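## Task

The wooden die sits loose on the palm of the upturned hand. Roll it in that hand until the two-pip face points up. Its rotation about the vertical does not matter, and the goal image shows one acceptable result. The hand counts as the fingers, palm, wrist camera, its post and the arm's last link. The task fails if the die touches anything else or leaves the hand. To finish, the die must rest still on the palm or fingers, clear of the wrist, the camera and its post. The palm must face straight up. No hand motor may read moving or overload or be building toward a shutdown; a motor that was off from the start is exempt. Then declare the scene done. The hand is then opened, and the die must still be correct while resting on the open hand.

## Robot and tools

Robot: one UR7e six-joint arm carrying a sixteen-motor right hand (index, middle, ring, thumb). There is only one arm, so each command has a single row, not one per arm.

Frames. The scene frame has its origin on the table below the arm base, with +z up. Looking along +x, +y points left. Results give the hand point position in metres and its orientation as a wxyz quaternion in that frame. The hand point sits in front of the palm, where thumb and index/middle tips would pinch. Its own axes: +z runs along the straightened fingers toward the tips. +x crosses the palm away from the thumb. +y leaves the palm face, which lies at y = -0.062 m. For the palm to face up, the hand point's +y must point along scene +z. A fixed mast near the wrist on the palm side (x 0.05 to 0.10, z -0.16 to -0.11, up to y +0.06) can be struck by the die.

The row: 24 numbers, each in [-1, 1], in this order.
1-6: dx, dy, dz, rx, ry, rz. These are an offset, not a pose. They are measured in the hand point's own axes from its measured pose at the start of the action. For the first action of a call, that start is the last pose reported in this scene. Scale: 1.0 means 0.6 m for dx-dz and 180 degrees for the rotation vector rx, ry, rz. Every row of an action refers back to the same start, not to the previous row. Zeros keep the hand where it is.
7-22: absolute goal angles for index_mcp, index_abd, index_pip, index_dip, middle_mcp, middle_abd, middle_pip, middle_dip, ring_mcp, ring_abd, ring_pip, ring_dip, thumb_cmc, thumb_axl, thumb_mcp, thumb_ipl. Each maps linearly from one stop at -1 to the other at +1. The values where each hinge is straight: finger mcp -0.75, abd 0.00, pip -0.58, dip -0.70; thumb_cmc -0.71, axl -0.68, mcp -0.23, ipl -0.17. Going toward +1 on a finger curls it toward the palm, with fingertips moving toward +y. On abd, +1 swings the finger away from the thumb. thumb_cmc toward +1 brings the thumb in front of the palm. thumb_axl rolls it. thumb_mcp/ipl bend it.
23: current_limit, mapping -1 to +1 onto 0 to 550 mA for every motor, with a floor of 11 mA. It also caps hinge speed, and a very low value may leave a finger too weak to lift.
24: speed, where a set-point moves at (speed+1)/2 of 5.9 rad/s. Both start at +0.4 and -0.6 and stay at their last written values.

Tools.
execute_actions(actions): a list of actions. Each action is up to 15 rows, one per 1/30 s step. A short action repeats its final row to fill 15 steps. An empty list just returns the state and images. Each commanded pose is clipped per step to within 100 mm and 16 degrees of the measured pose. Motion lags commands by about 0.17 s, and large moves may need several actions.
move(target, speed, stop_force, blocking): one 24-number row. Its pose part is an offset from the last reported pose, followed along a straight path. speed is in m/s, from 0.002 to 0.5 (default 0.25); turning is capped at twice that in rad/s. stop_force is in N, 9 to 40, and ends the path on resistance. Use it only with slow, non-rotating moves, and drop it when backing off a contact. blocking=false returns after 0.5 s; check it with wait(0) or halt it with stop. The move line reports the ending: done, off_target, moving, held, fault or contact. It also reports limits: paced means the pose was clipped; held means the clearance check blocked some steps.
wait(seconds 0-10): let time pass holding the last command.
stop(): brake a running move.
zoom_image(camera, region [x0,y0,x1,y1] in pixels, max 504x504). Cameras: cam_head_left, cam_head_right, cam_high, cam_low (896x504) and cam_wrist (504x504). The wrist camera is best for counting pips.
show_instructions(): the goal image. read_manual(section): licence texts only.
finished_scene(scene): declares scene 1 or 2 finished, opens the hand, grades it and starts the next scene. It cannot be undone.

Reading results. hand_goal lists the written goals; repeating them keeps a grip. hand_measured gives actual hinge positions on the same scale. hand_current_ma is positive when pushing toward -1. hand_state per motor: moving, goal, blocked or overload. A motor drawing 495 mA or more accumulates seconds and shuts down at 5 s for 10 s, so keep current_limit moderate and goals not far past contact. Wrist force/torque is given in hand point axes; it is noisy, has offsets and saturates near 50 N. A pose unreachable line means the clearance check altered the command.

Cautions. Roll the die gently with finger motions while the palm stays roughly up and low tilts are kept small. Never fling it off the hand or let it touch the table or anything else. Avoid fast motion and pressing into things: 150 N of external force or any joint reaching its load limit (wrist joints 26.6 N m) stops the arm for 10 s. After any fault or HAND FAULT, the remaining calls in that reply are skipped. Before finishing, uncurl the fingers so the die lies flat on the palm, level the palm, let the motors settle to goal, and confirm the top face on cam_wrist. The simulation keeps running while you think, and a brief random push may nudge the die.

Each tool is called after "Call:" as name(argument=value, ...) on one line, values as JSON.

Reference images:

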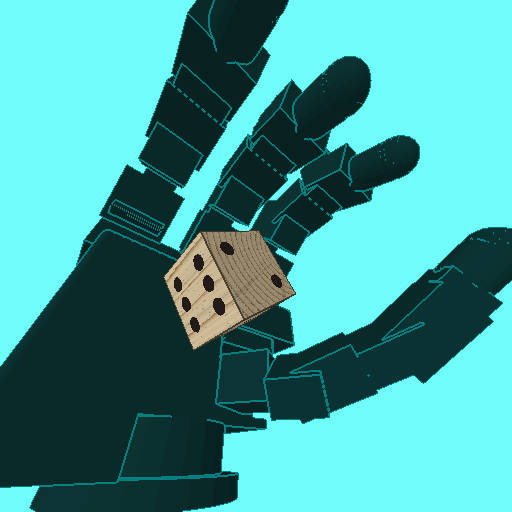

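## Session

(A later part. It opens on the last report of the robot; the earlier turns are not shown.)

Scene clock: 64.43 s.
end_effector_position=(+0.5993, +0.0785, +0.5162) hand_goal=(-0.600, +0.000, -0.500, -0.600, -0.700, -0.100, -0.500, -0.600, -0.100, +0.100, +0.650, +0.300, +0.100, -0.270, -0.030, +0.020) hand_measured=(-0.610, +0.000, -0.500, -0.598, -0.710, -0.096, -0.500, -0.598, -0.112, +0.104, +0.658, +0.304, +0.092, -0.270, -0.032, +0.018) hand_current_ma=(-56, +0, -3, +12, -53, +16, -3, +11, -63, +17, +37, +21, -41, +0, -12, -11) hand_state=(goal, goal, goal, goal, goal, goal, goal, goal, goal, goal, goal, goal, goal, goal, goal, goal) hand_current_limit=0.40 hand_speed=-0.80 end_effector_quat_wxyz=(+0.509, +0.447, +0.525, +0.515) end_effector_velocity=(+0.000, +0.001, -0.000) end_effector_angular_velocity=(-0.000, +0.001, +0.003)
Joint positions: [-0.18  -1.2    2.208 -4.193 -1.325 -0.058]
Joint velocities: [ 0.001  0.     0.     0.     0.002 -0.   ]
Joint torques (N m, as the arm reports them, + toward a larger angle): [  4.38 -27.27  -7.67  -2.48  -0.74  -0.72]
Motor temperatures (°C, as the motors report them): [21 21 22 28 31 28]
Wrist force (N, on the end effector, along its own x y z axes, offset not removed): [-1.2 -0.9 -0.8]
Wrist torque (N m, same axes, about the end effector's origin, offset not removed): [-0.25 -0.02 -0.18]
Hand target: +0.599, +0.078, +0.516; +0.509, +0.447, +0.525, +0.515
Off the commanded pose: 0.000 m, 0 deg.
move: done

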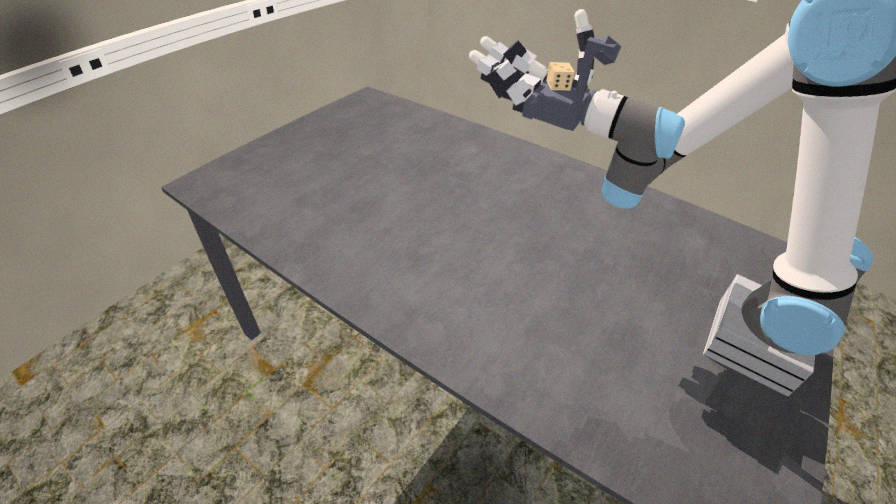

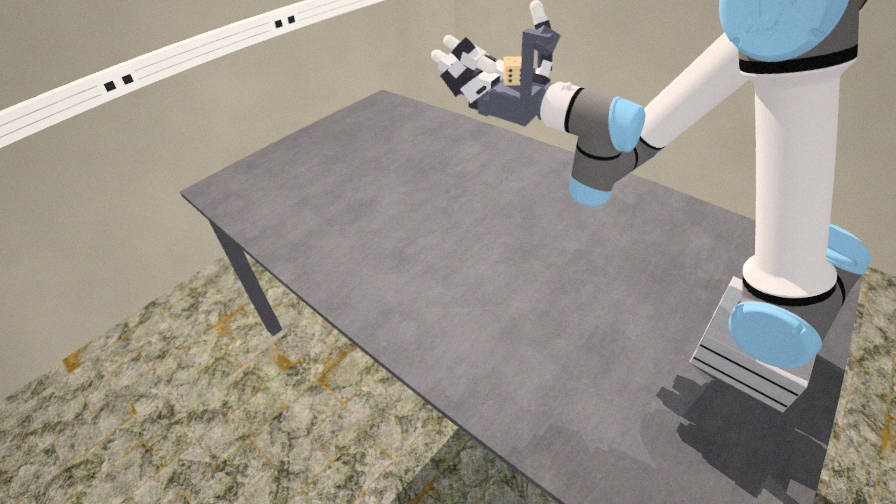

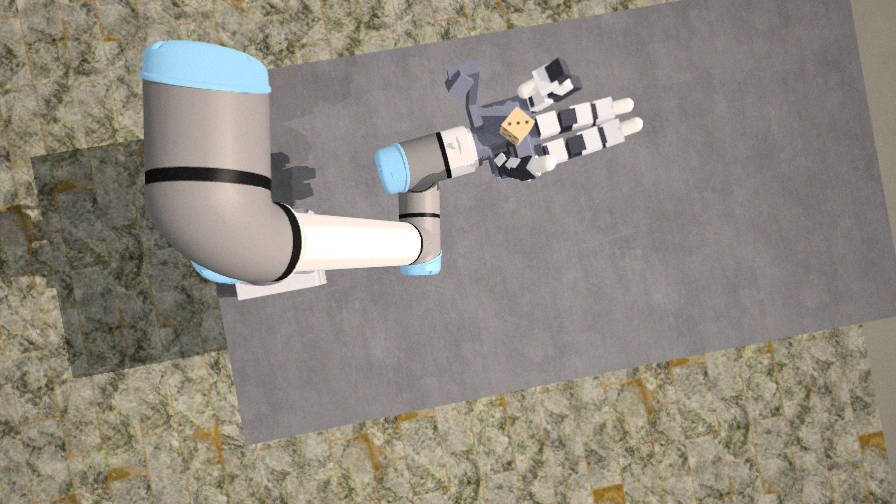

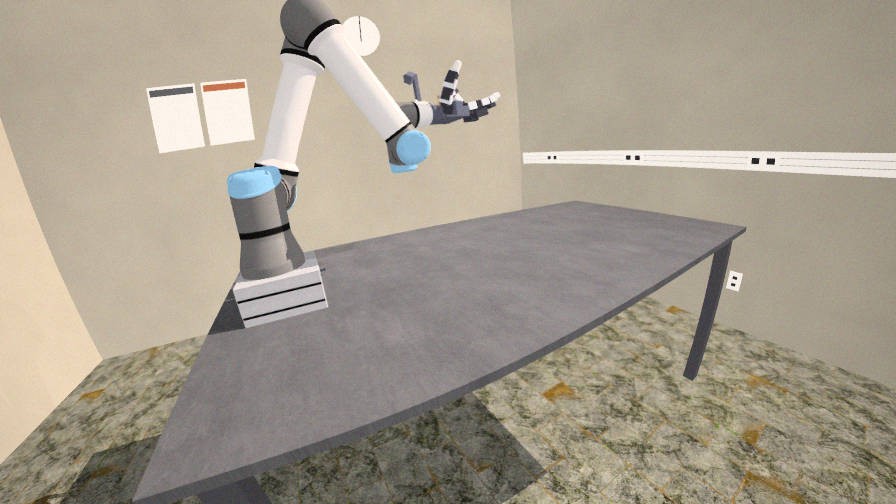

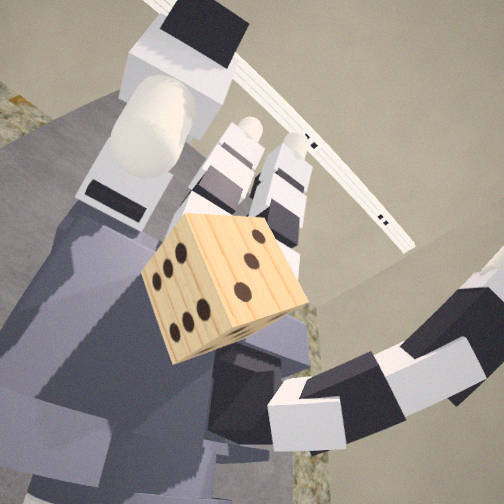

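Call:
move(target=[0,0,0,0,0,0,-0.6,0,-0.5,-0.6,-0.4,0.05,0.6,0.2,-0.6,0,-0.5,-0.6,0.1,-0.27,-0.03,0.02,0.4,-0.6])

Call:
move(target=[0,0,0,0,0,0,-0.6,0,-0.5,-0.6,-0.4,0.05,0.8,0.4,-0.6,0,-0.5,-0.6,0.1,-0.27,-0.03,0.02,0.4,-0.7])

Call:
move(target=[0,0,0,0,0,0,-0.6,0,-0.5,-0.6,-0.2,0.05,0.75,0.4,-0.6,0,-0.5,-0.6,0.1,-0.27,-0.03,0.02,0.4,-0.8])

Call:
zoom_image(camera="cam_high", region=[440, 50, 620, 190])

Call:
zoom_image(camera="cam_head_left", region=[480, 10, 640, 130])

Scene clock: 72.63 s.
end_effector_position=(+0.5993, +0.0785, +0.5162) hand_goal=(-0.600, +0.000, -0.500, -0.600, -0.400, +0.050, +0.600, +0.200, -0.600, +0.000, -0.500, -0.600, +0.100, -0.270, -0.030, +0.020) hand_measured=(-0.610, +0.000, -0.500, -0.598, -0.416, +0.048, +0.598, +0.198, -0.610, +0.004, -0.500, -0.598, +0.092, -0.270, -0.032, +0.018) hand_current_ma=(-56, +0, -3, +12, -94, -12, -8, -11, -55, +16, -3, +12, -41, +0, -12, -11) hand_state=(goal, goal, goal, goal, goal, goal, goal, goal, goal, goal, goal, goal, goal, goal, goal, goal) hand_current_limit=0.40 hand_speed=-0.60 end_effector_quat_wxyz=(+0.509, +0.447, +0.525, +0.515) end_effector_velocity=(+0.000, +0.000, +0.000) end_effector_angular_velocity=(-0.000, -0.000, +0.002)
Joint positions: [-0.18  -1.2    2.208 -4.193 -1.325 -0.058]
Joint velocities: [-0.     0.    -0.    -0.     0.002 -0.   ]
Joint torques (N m, as the arm reports them, + toward a larger angle): [  3.69 -27.46  -7.16  -2.56  -0.84  -0.66]
Motor temperatures (°C, as the motors report them): [21 21 22 28 31 28]
Wrist force (N, on the end effector, along its own x y z axes, offset not removed): [0.6 -0.8 -2.1]
Wrist torque (N m, same axes, about the end effector's origin, offset not removed): [-0.08 -0.09 -0.14]
Hand target: +0.599, +0.078, +0.516; +0.509, +0.447, +0.525, +0.515
Off the commanded pose: 0.000 m, 0 deg.
move: done

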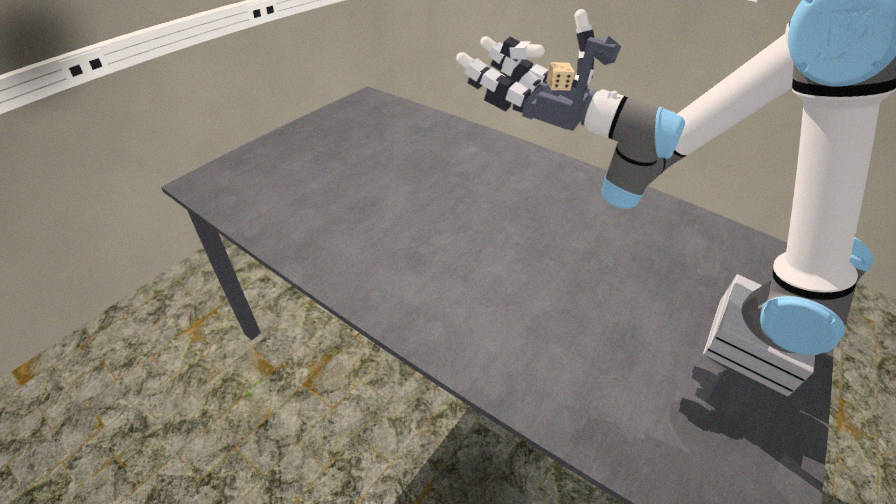

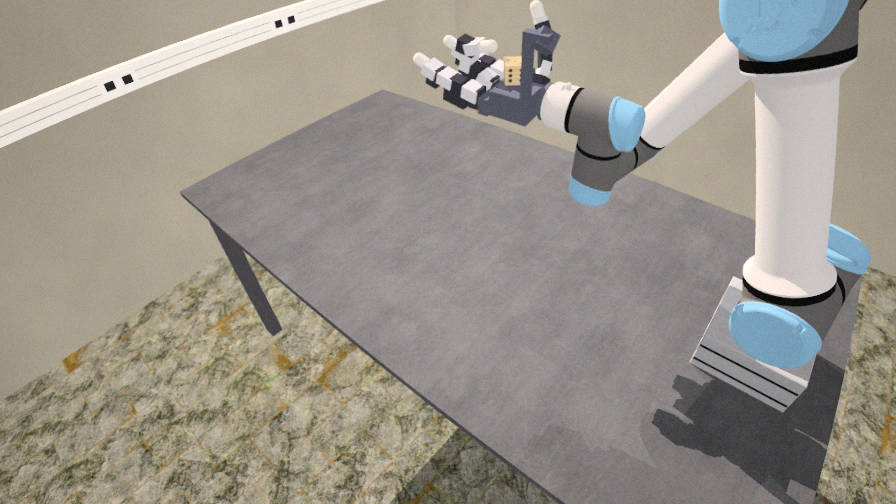

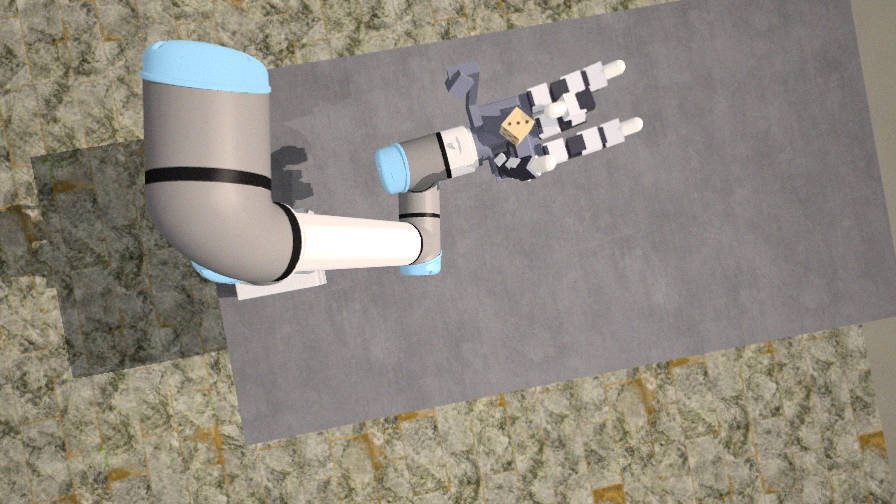

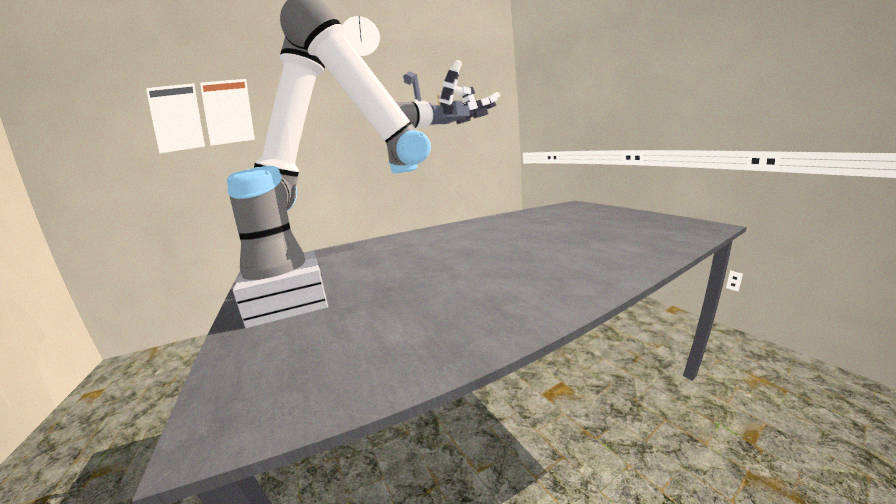

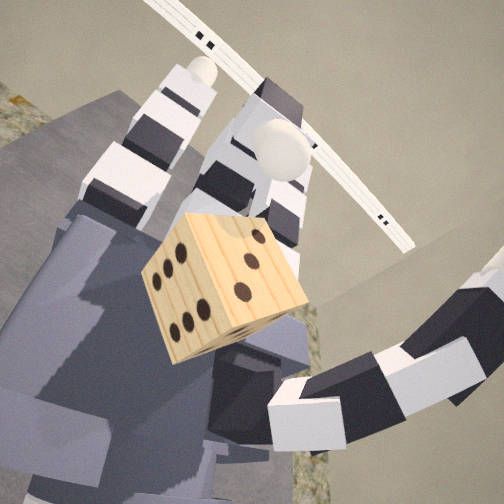

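Scene clock: 73.20 s.
end_effector_position=(+0.5993, +0.0785, +0.5162) hand_goal=(-0.600, +0.000, -0.500, -0.600, -0.400, +0.050, +0.800, +0.400, -0.600, +0.000, -0.500, -0.600, +0.100, -0.270, -0.030, +0.020) hand_measured=(-0.610, +0.000, -0.500, -0.598, -0.416, +0.048, +0.800, +0.398, -0.610, +0.004, -0.500, -0.598, +0.092, -0.270, -0.032, +0.018) hand_current_ma=(-56, +0, -3, +12, -88, -12, -5, -11, -55, +16, -3, +12, -41, +0, -12, -11) hand_state=(goal, goal, goal, goal, goal, goal, goal, goal, goal, goal, goal, goal, goal, goal, goal, goal) hand_current_limit=0.40 hand_speed=-0.70 end_effector_quat_wxyz=(+0.509, +0.447, +0.525, +0.515) end_effector_velocity=(+0.000, -0.000, -0.000) end_effector_angular_velocity=(+0.000, +0.000, -0.001)
Joint positions: [-0.18  -1.2    2.208 -4.193 -1.325 -0.058]
Joint velocities: [-0.001  0.001 -0.    -0.     0.     0.   ]
Joint torques (N m, as the arm reports them, + toward a larger angle): [  3.59 -26.73  -7.69  -2.79  -0.82  -0.41]
Motor temperatures (°C, as the motors report them): [21 21 22 28 31 28]
Wrist force (N, on the end effector, along its own x y z axes, offset not removed): [-0.3 0.0 1.3]
Wrist torque (N m, same axes, about the end effector's origin, offset not removed): [-0.40 -0.05 -0.19]
Hand target: +0.599, +0.078, +0.516; +0.509, +0.447, +0.525, +0.515
Off the commanded pose: 0.000 m, 0 deg.
move: done

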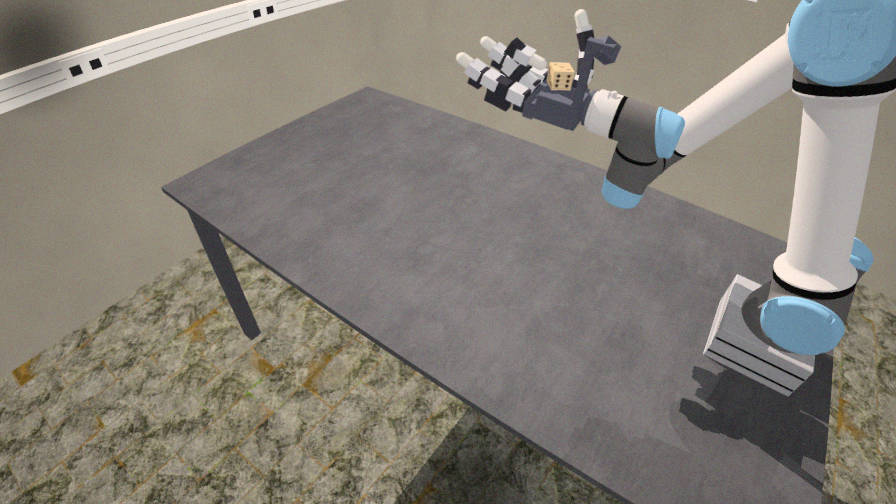

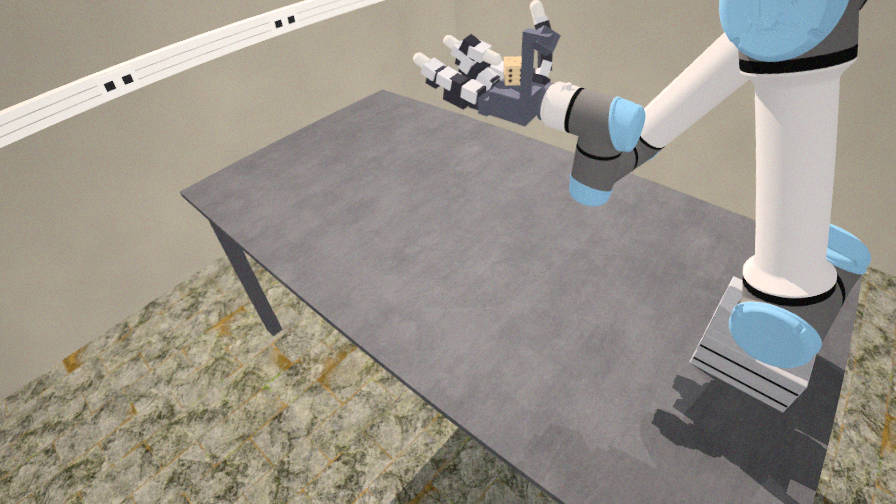

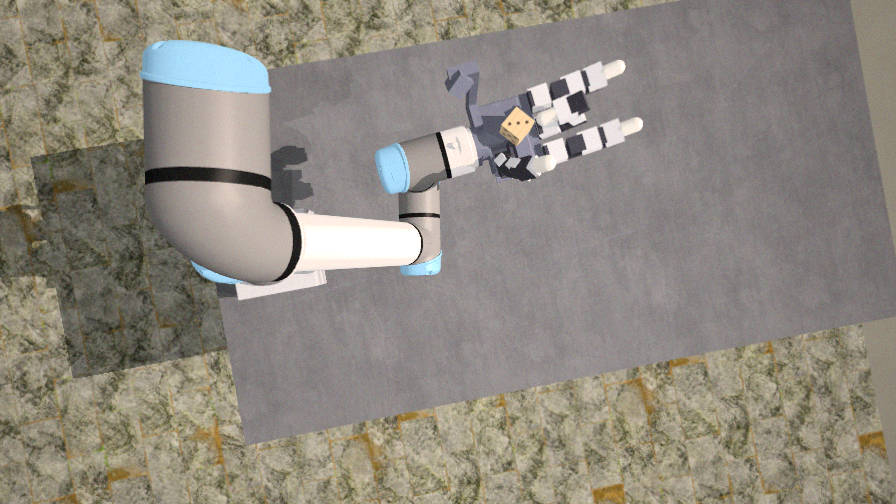

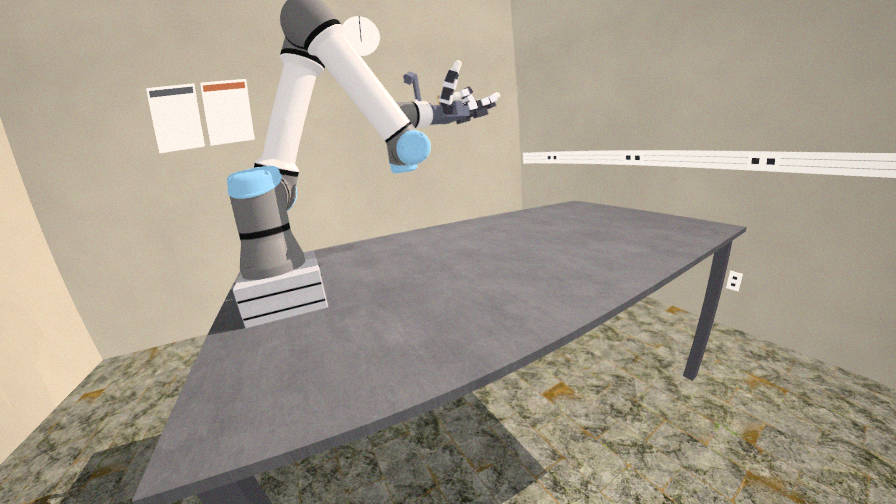

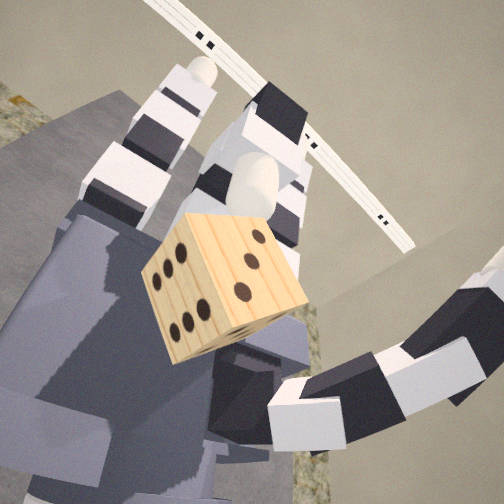

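Scene clock: 73.90 s.
end_effector_position=(+0.5993, +0.0785, +0.5162) hand_goal=(-0.600, +0.000, -0.500, -0.600, -0.200, +0.050, +0.750, +0.400, -0.600, +0.000, -0.500, -0.600, +0.100, -0.270, -0.030, +0.020) hand_measured=(-0.610, +0.000, -0.500, -0.598, -0.214, +0.048, +0.754, +0.398, -0.610, +0.004, -0.500, -0.598, +0.092, -0.270, -0.032, +0.018) hand_current_ma=(-56, +0, -3, +12, -81, -12, +25, -11, -55, +16, -3, +12, -41, +0, -12, -11) hand_state=(goal, goal, goal, goal, goal, goal, goal, goal, goal, goal, goal, goal, goal, goal, goal, goal) hand_current_limit=0.40 hand_speed=-0.80 end_effector_quat_wxyz=(+0.509, +0.447, +0.525, +0.515) end_effector_velocity=(+0.000, -0.000, -0.001) end_effector_angular_velocity=(+0.000, +0.001, -0.001)
Joint positions: [-0.18  -1.2    2.208 -4.193 -1.325 -0.058]
Joint velocities: [ 0.     0.001 -0.     0.001 -0.001  0.   ]
Joint torques (N m, as the arm reports them, + toward a larger angle): [  3.36 -25.49  -7.82  -2.73  -0.72  -0.59]
Motor temperatures (°C, as the motors report them): [21 21 22 28 31 28]
Wrist force (N, on the end effector, along its own x y z axes, offset not removed): [0.3 0.1 -0.3]
Wrist torque (N m, same axes, about the end effector's origin, offset not removed): [-0.18 -0.04 -0.09]
Hand target: +0.599, +0.078, +0.516; +0.509, +0.447, +0.525, +0.515
Off the commanded pose: 0.000 m, 0 deg.
move: done

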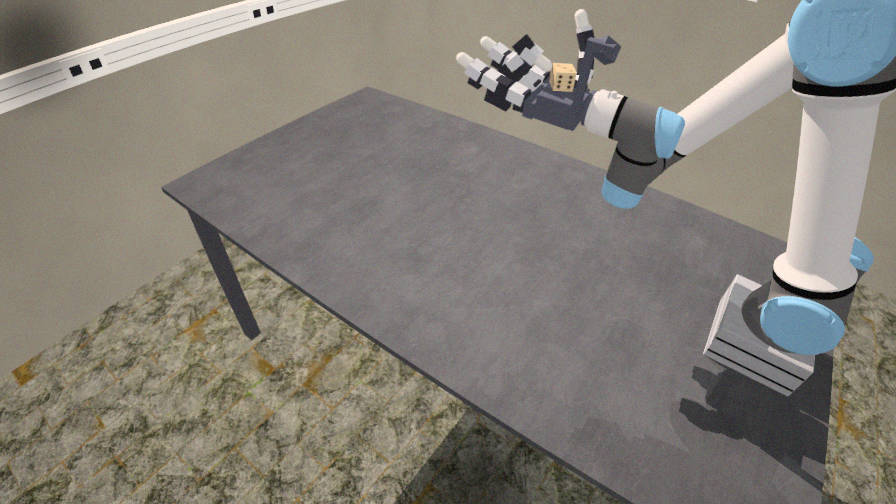

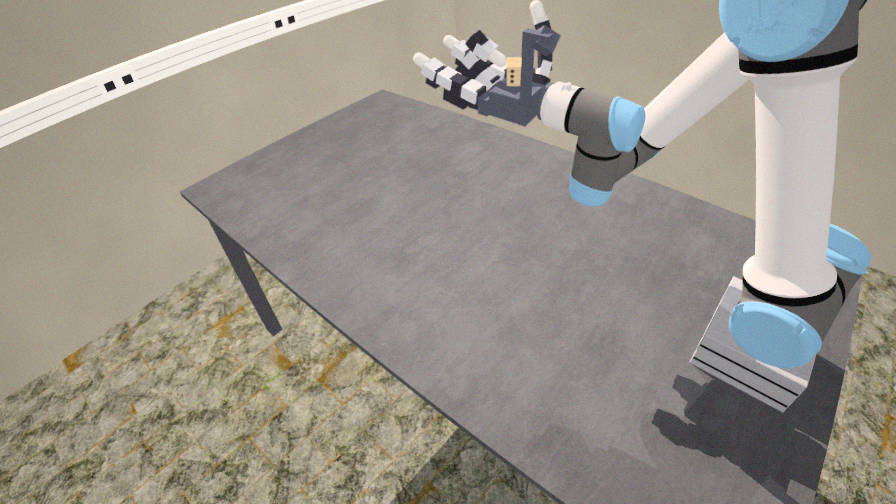

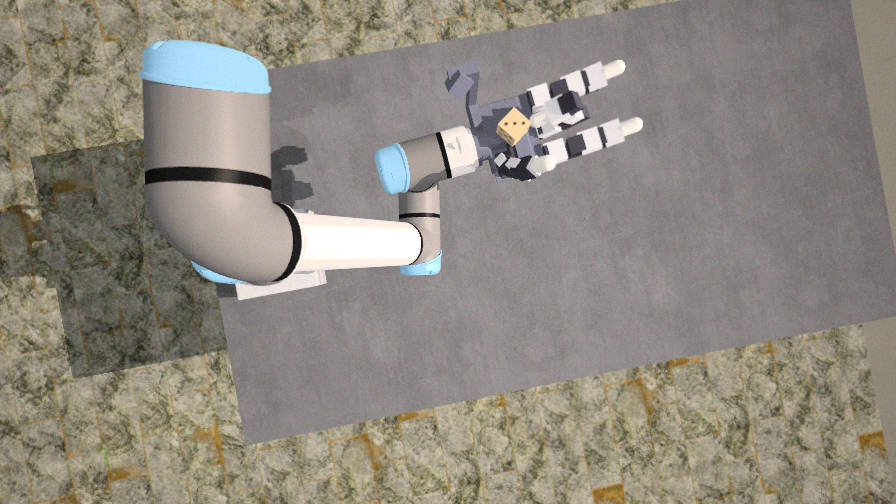

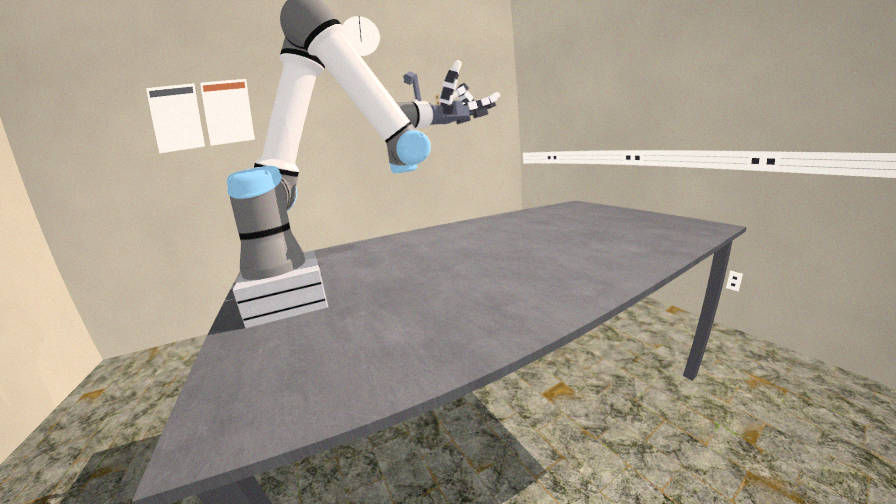

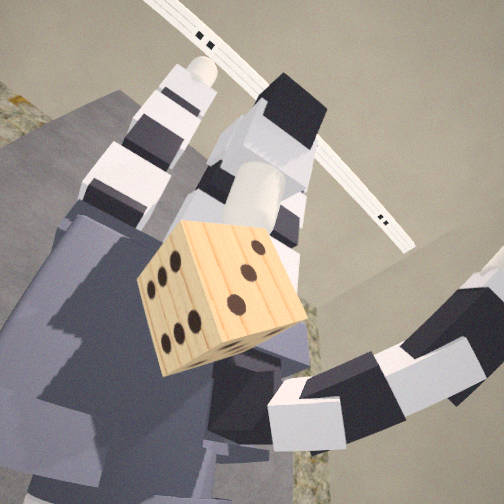

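Region (440, 50, 620, 190) of cam_high's 896x504 image, scaled by 2.800, with more detail than that image has.

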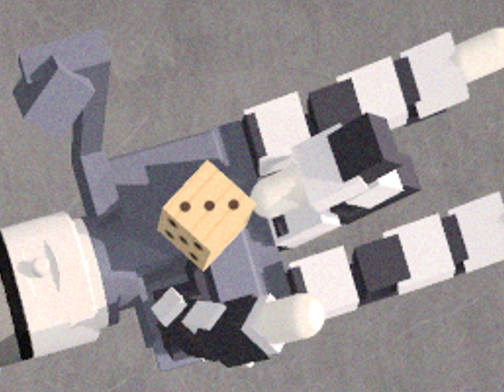

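Region (480, 10, 640, 130) of cam_head_left's 896x504 image, scaled by 3.150, with more detail than that image has; it fills the top 378 rows of this view, and the rest is white.

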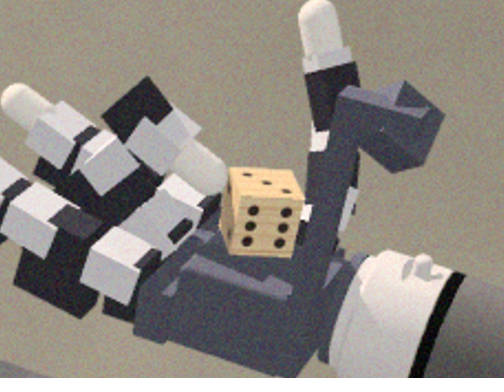

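Call:
move(target=[0,0,0,0,0,0,-0.6,0,-0.5,-0.6,-0.2,0.05,0.75,0.4,-0.6,0,-0.5,-0.6,0.4,-0.27,0.2,0.2,0.4,-0.7])

Call:
zoom_image(camera="cam_high", region=[440, 50, 620, 190])

Call:
zoom_image(camera="cam_head_left", region=[480, 10, 640, 130])

Scene clock: 81.63 s.
end_effector_position=(+0.5993, +0.0785, +0.5162) hand_goal=(-0.600, +0.000, -0.500, -0.600, -0.200, +0.050, +0.750, +0.400, -0.600, +0.000, -0.500, -0.600, +0.400, -0.270, +0.200, +0.200) hand_measured=(-0.610, +0.000, -0.500, -0.598, -0.214, +0.048, +0.754, +0.398, -0.610, +0.004, -0.500, -0.598, +0.398, -0.270, +0.202, +0.200) hand_current_ma=(-56, +0, -3, +12, -81, -12, +25, -11, -55, +16, -3, +12, -7, +0, +11, -3) hand_state=(goal, goal, goal, goal, goal, goal, goal, goal, goal, goal, goal, goal, goal, goal, goal, goal) hand_current_limit=0.40 hand_speed=-0.70 end_effector_quat_wxyz=(+0.509, +0.447, +0.525, +0.515) end_effector_velocity=(+0.000, -0.001, -0.000) end_effector_angular_velocity=(-0.000, +0.000, -0.001)
Joint positions: [-0.18  -1.2    2.208 -4.193 -1.325 -0.058]
Joint velocities: [-0.001  0.     0.    -0.001 -0.    -0.   ]
Joint torques (N m, as the arm reports them, + toward a larger angle): [  4.4  -27.44  -6.95  -2.54  -0.53  -0.64]
Motor temperatures (°C, as the motors report them): [21 21 22 28 31 28]
Wrist force (N, on the end effector, along its own x y z axes, offset not removed): [2.0 -1.2 0.6]
Wrist torque (N m, same axes, about the end effector's origin, offset not removed): [-0.56 -0.35 0.00]
Hand target: +0.599, +0.078, +0.516; +0.509, +0.447, +0.525, +0.515
Off the commanded pose: 0.000 m, 0 deg.
move: done

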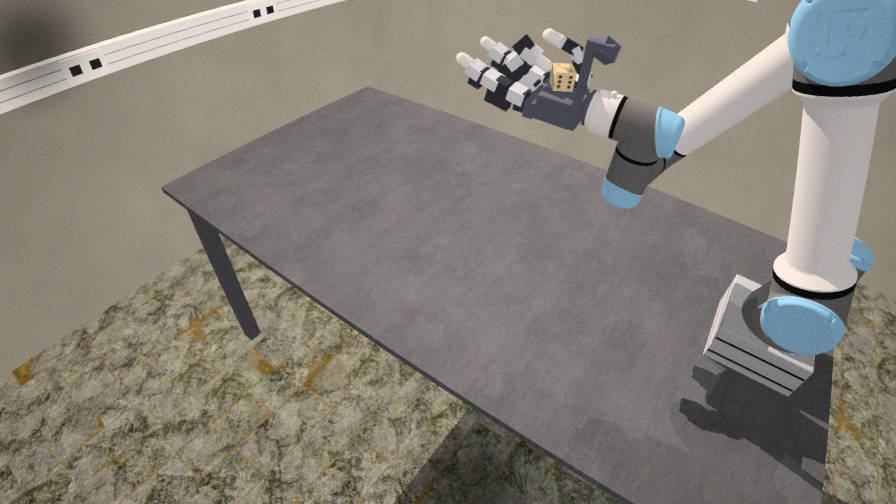

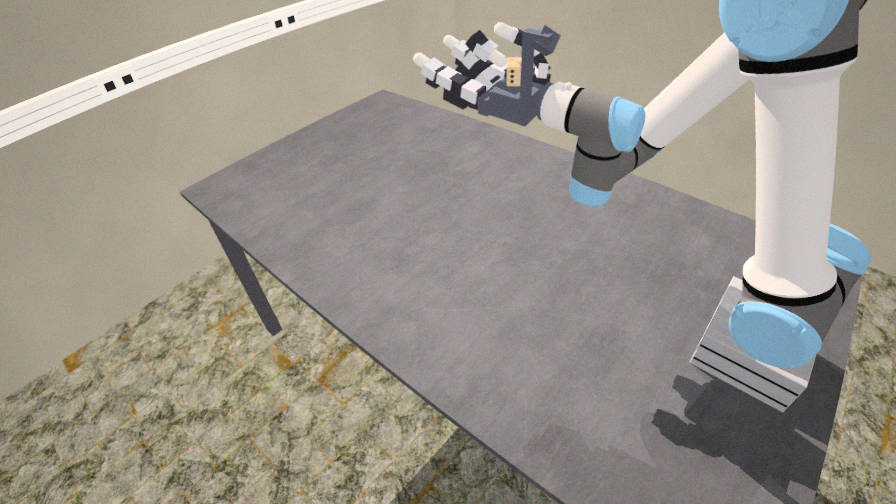

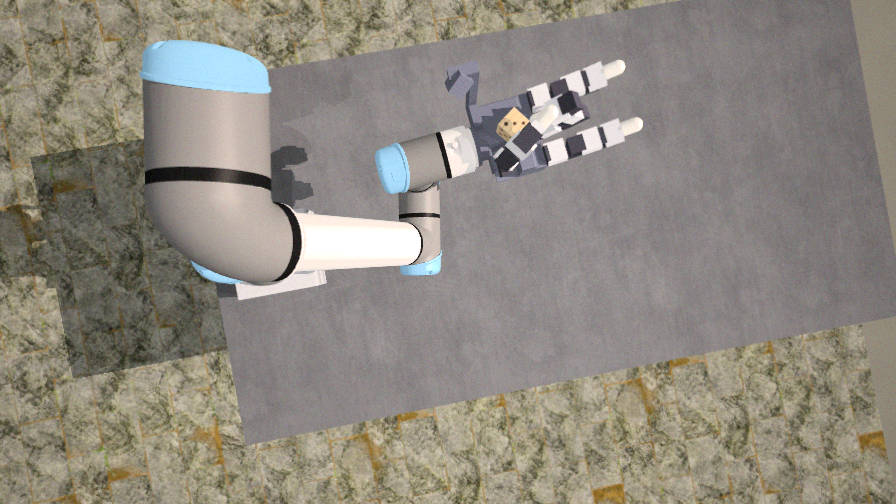

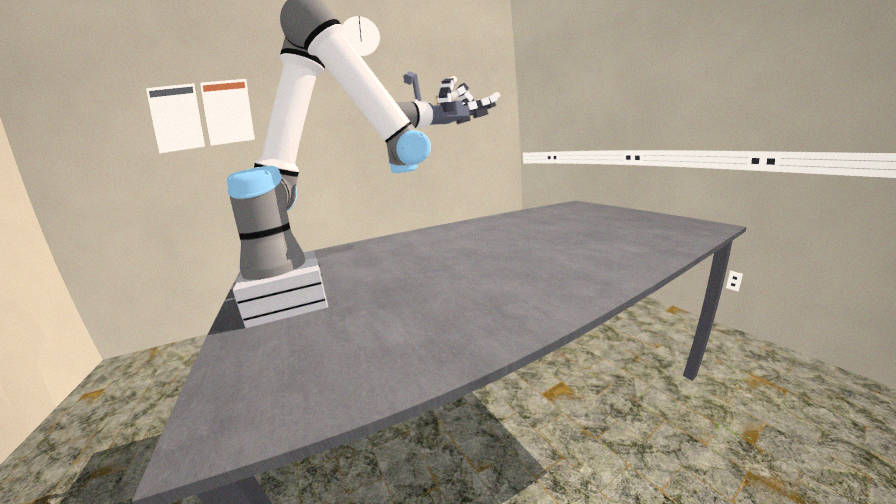

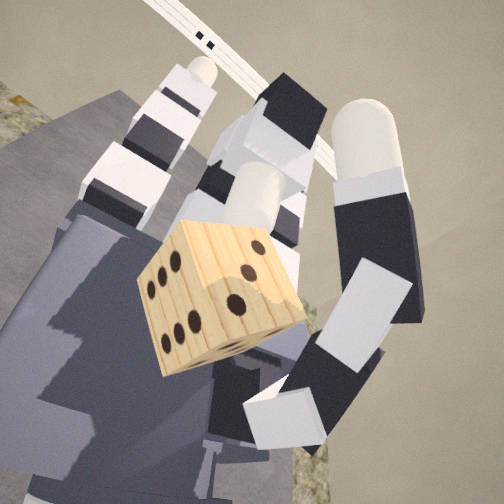

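Region (440, 50, 620, 190) of cam_high's 896x504 image, scaled by 2.800, with more detail than that image has.

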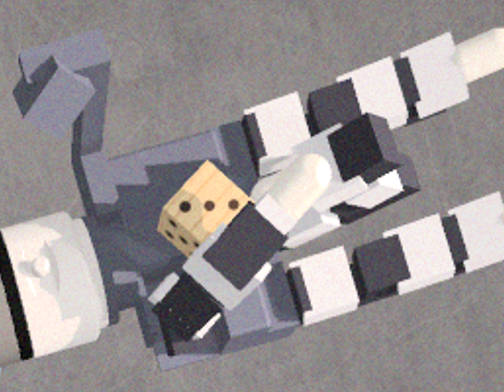

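Region (480, 10, 640, 130) of cam_head_left's 896x504 image, scaled by 3.150, with more detail than that image has; it fills the top 378 rows of this view, and the rest is white.

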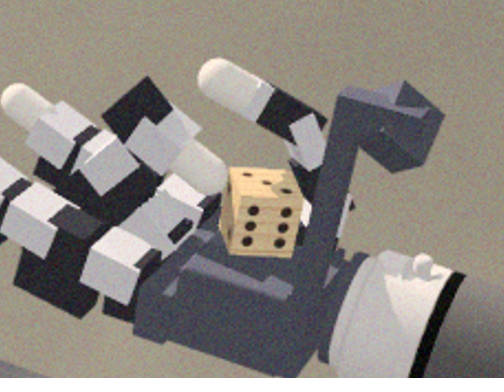

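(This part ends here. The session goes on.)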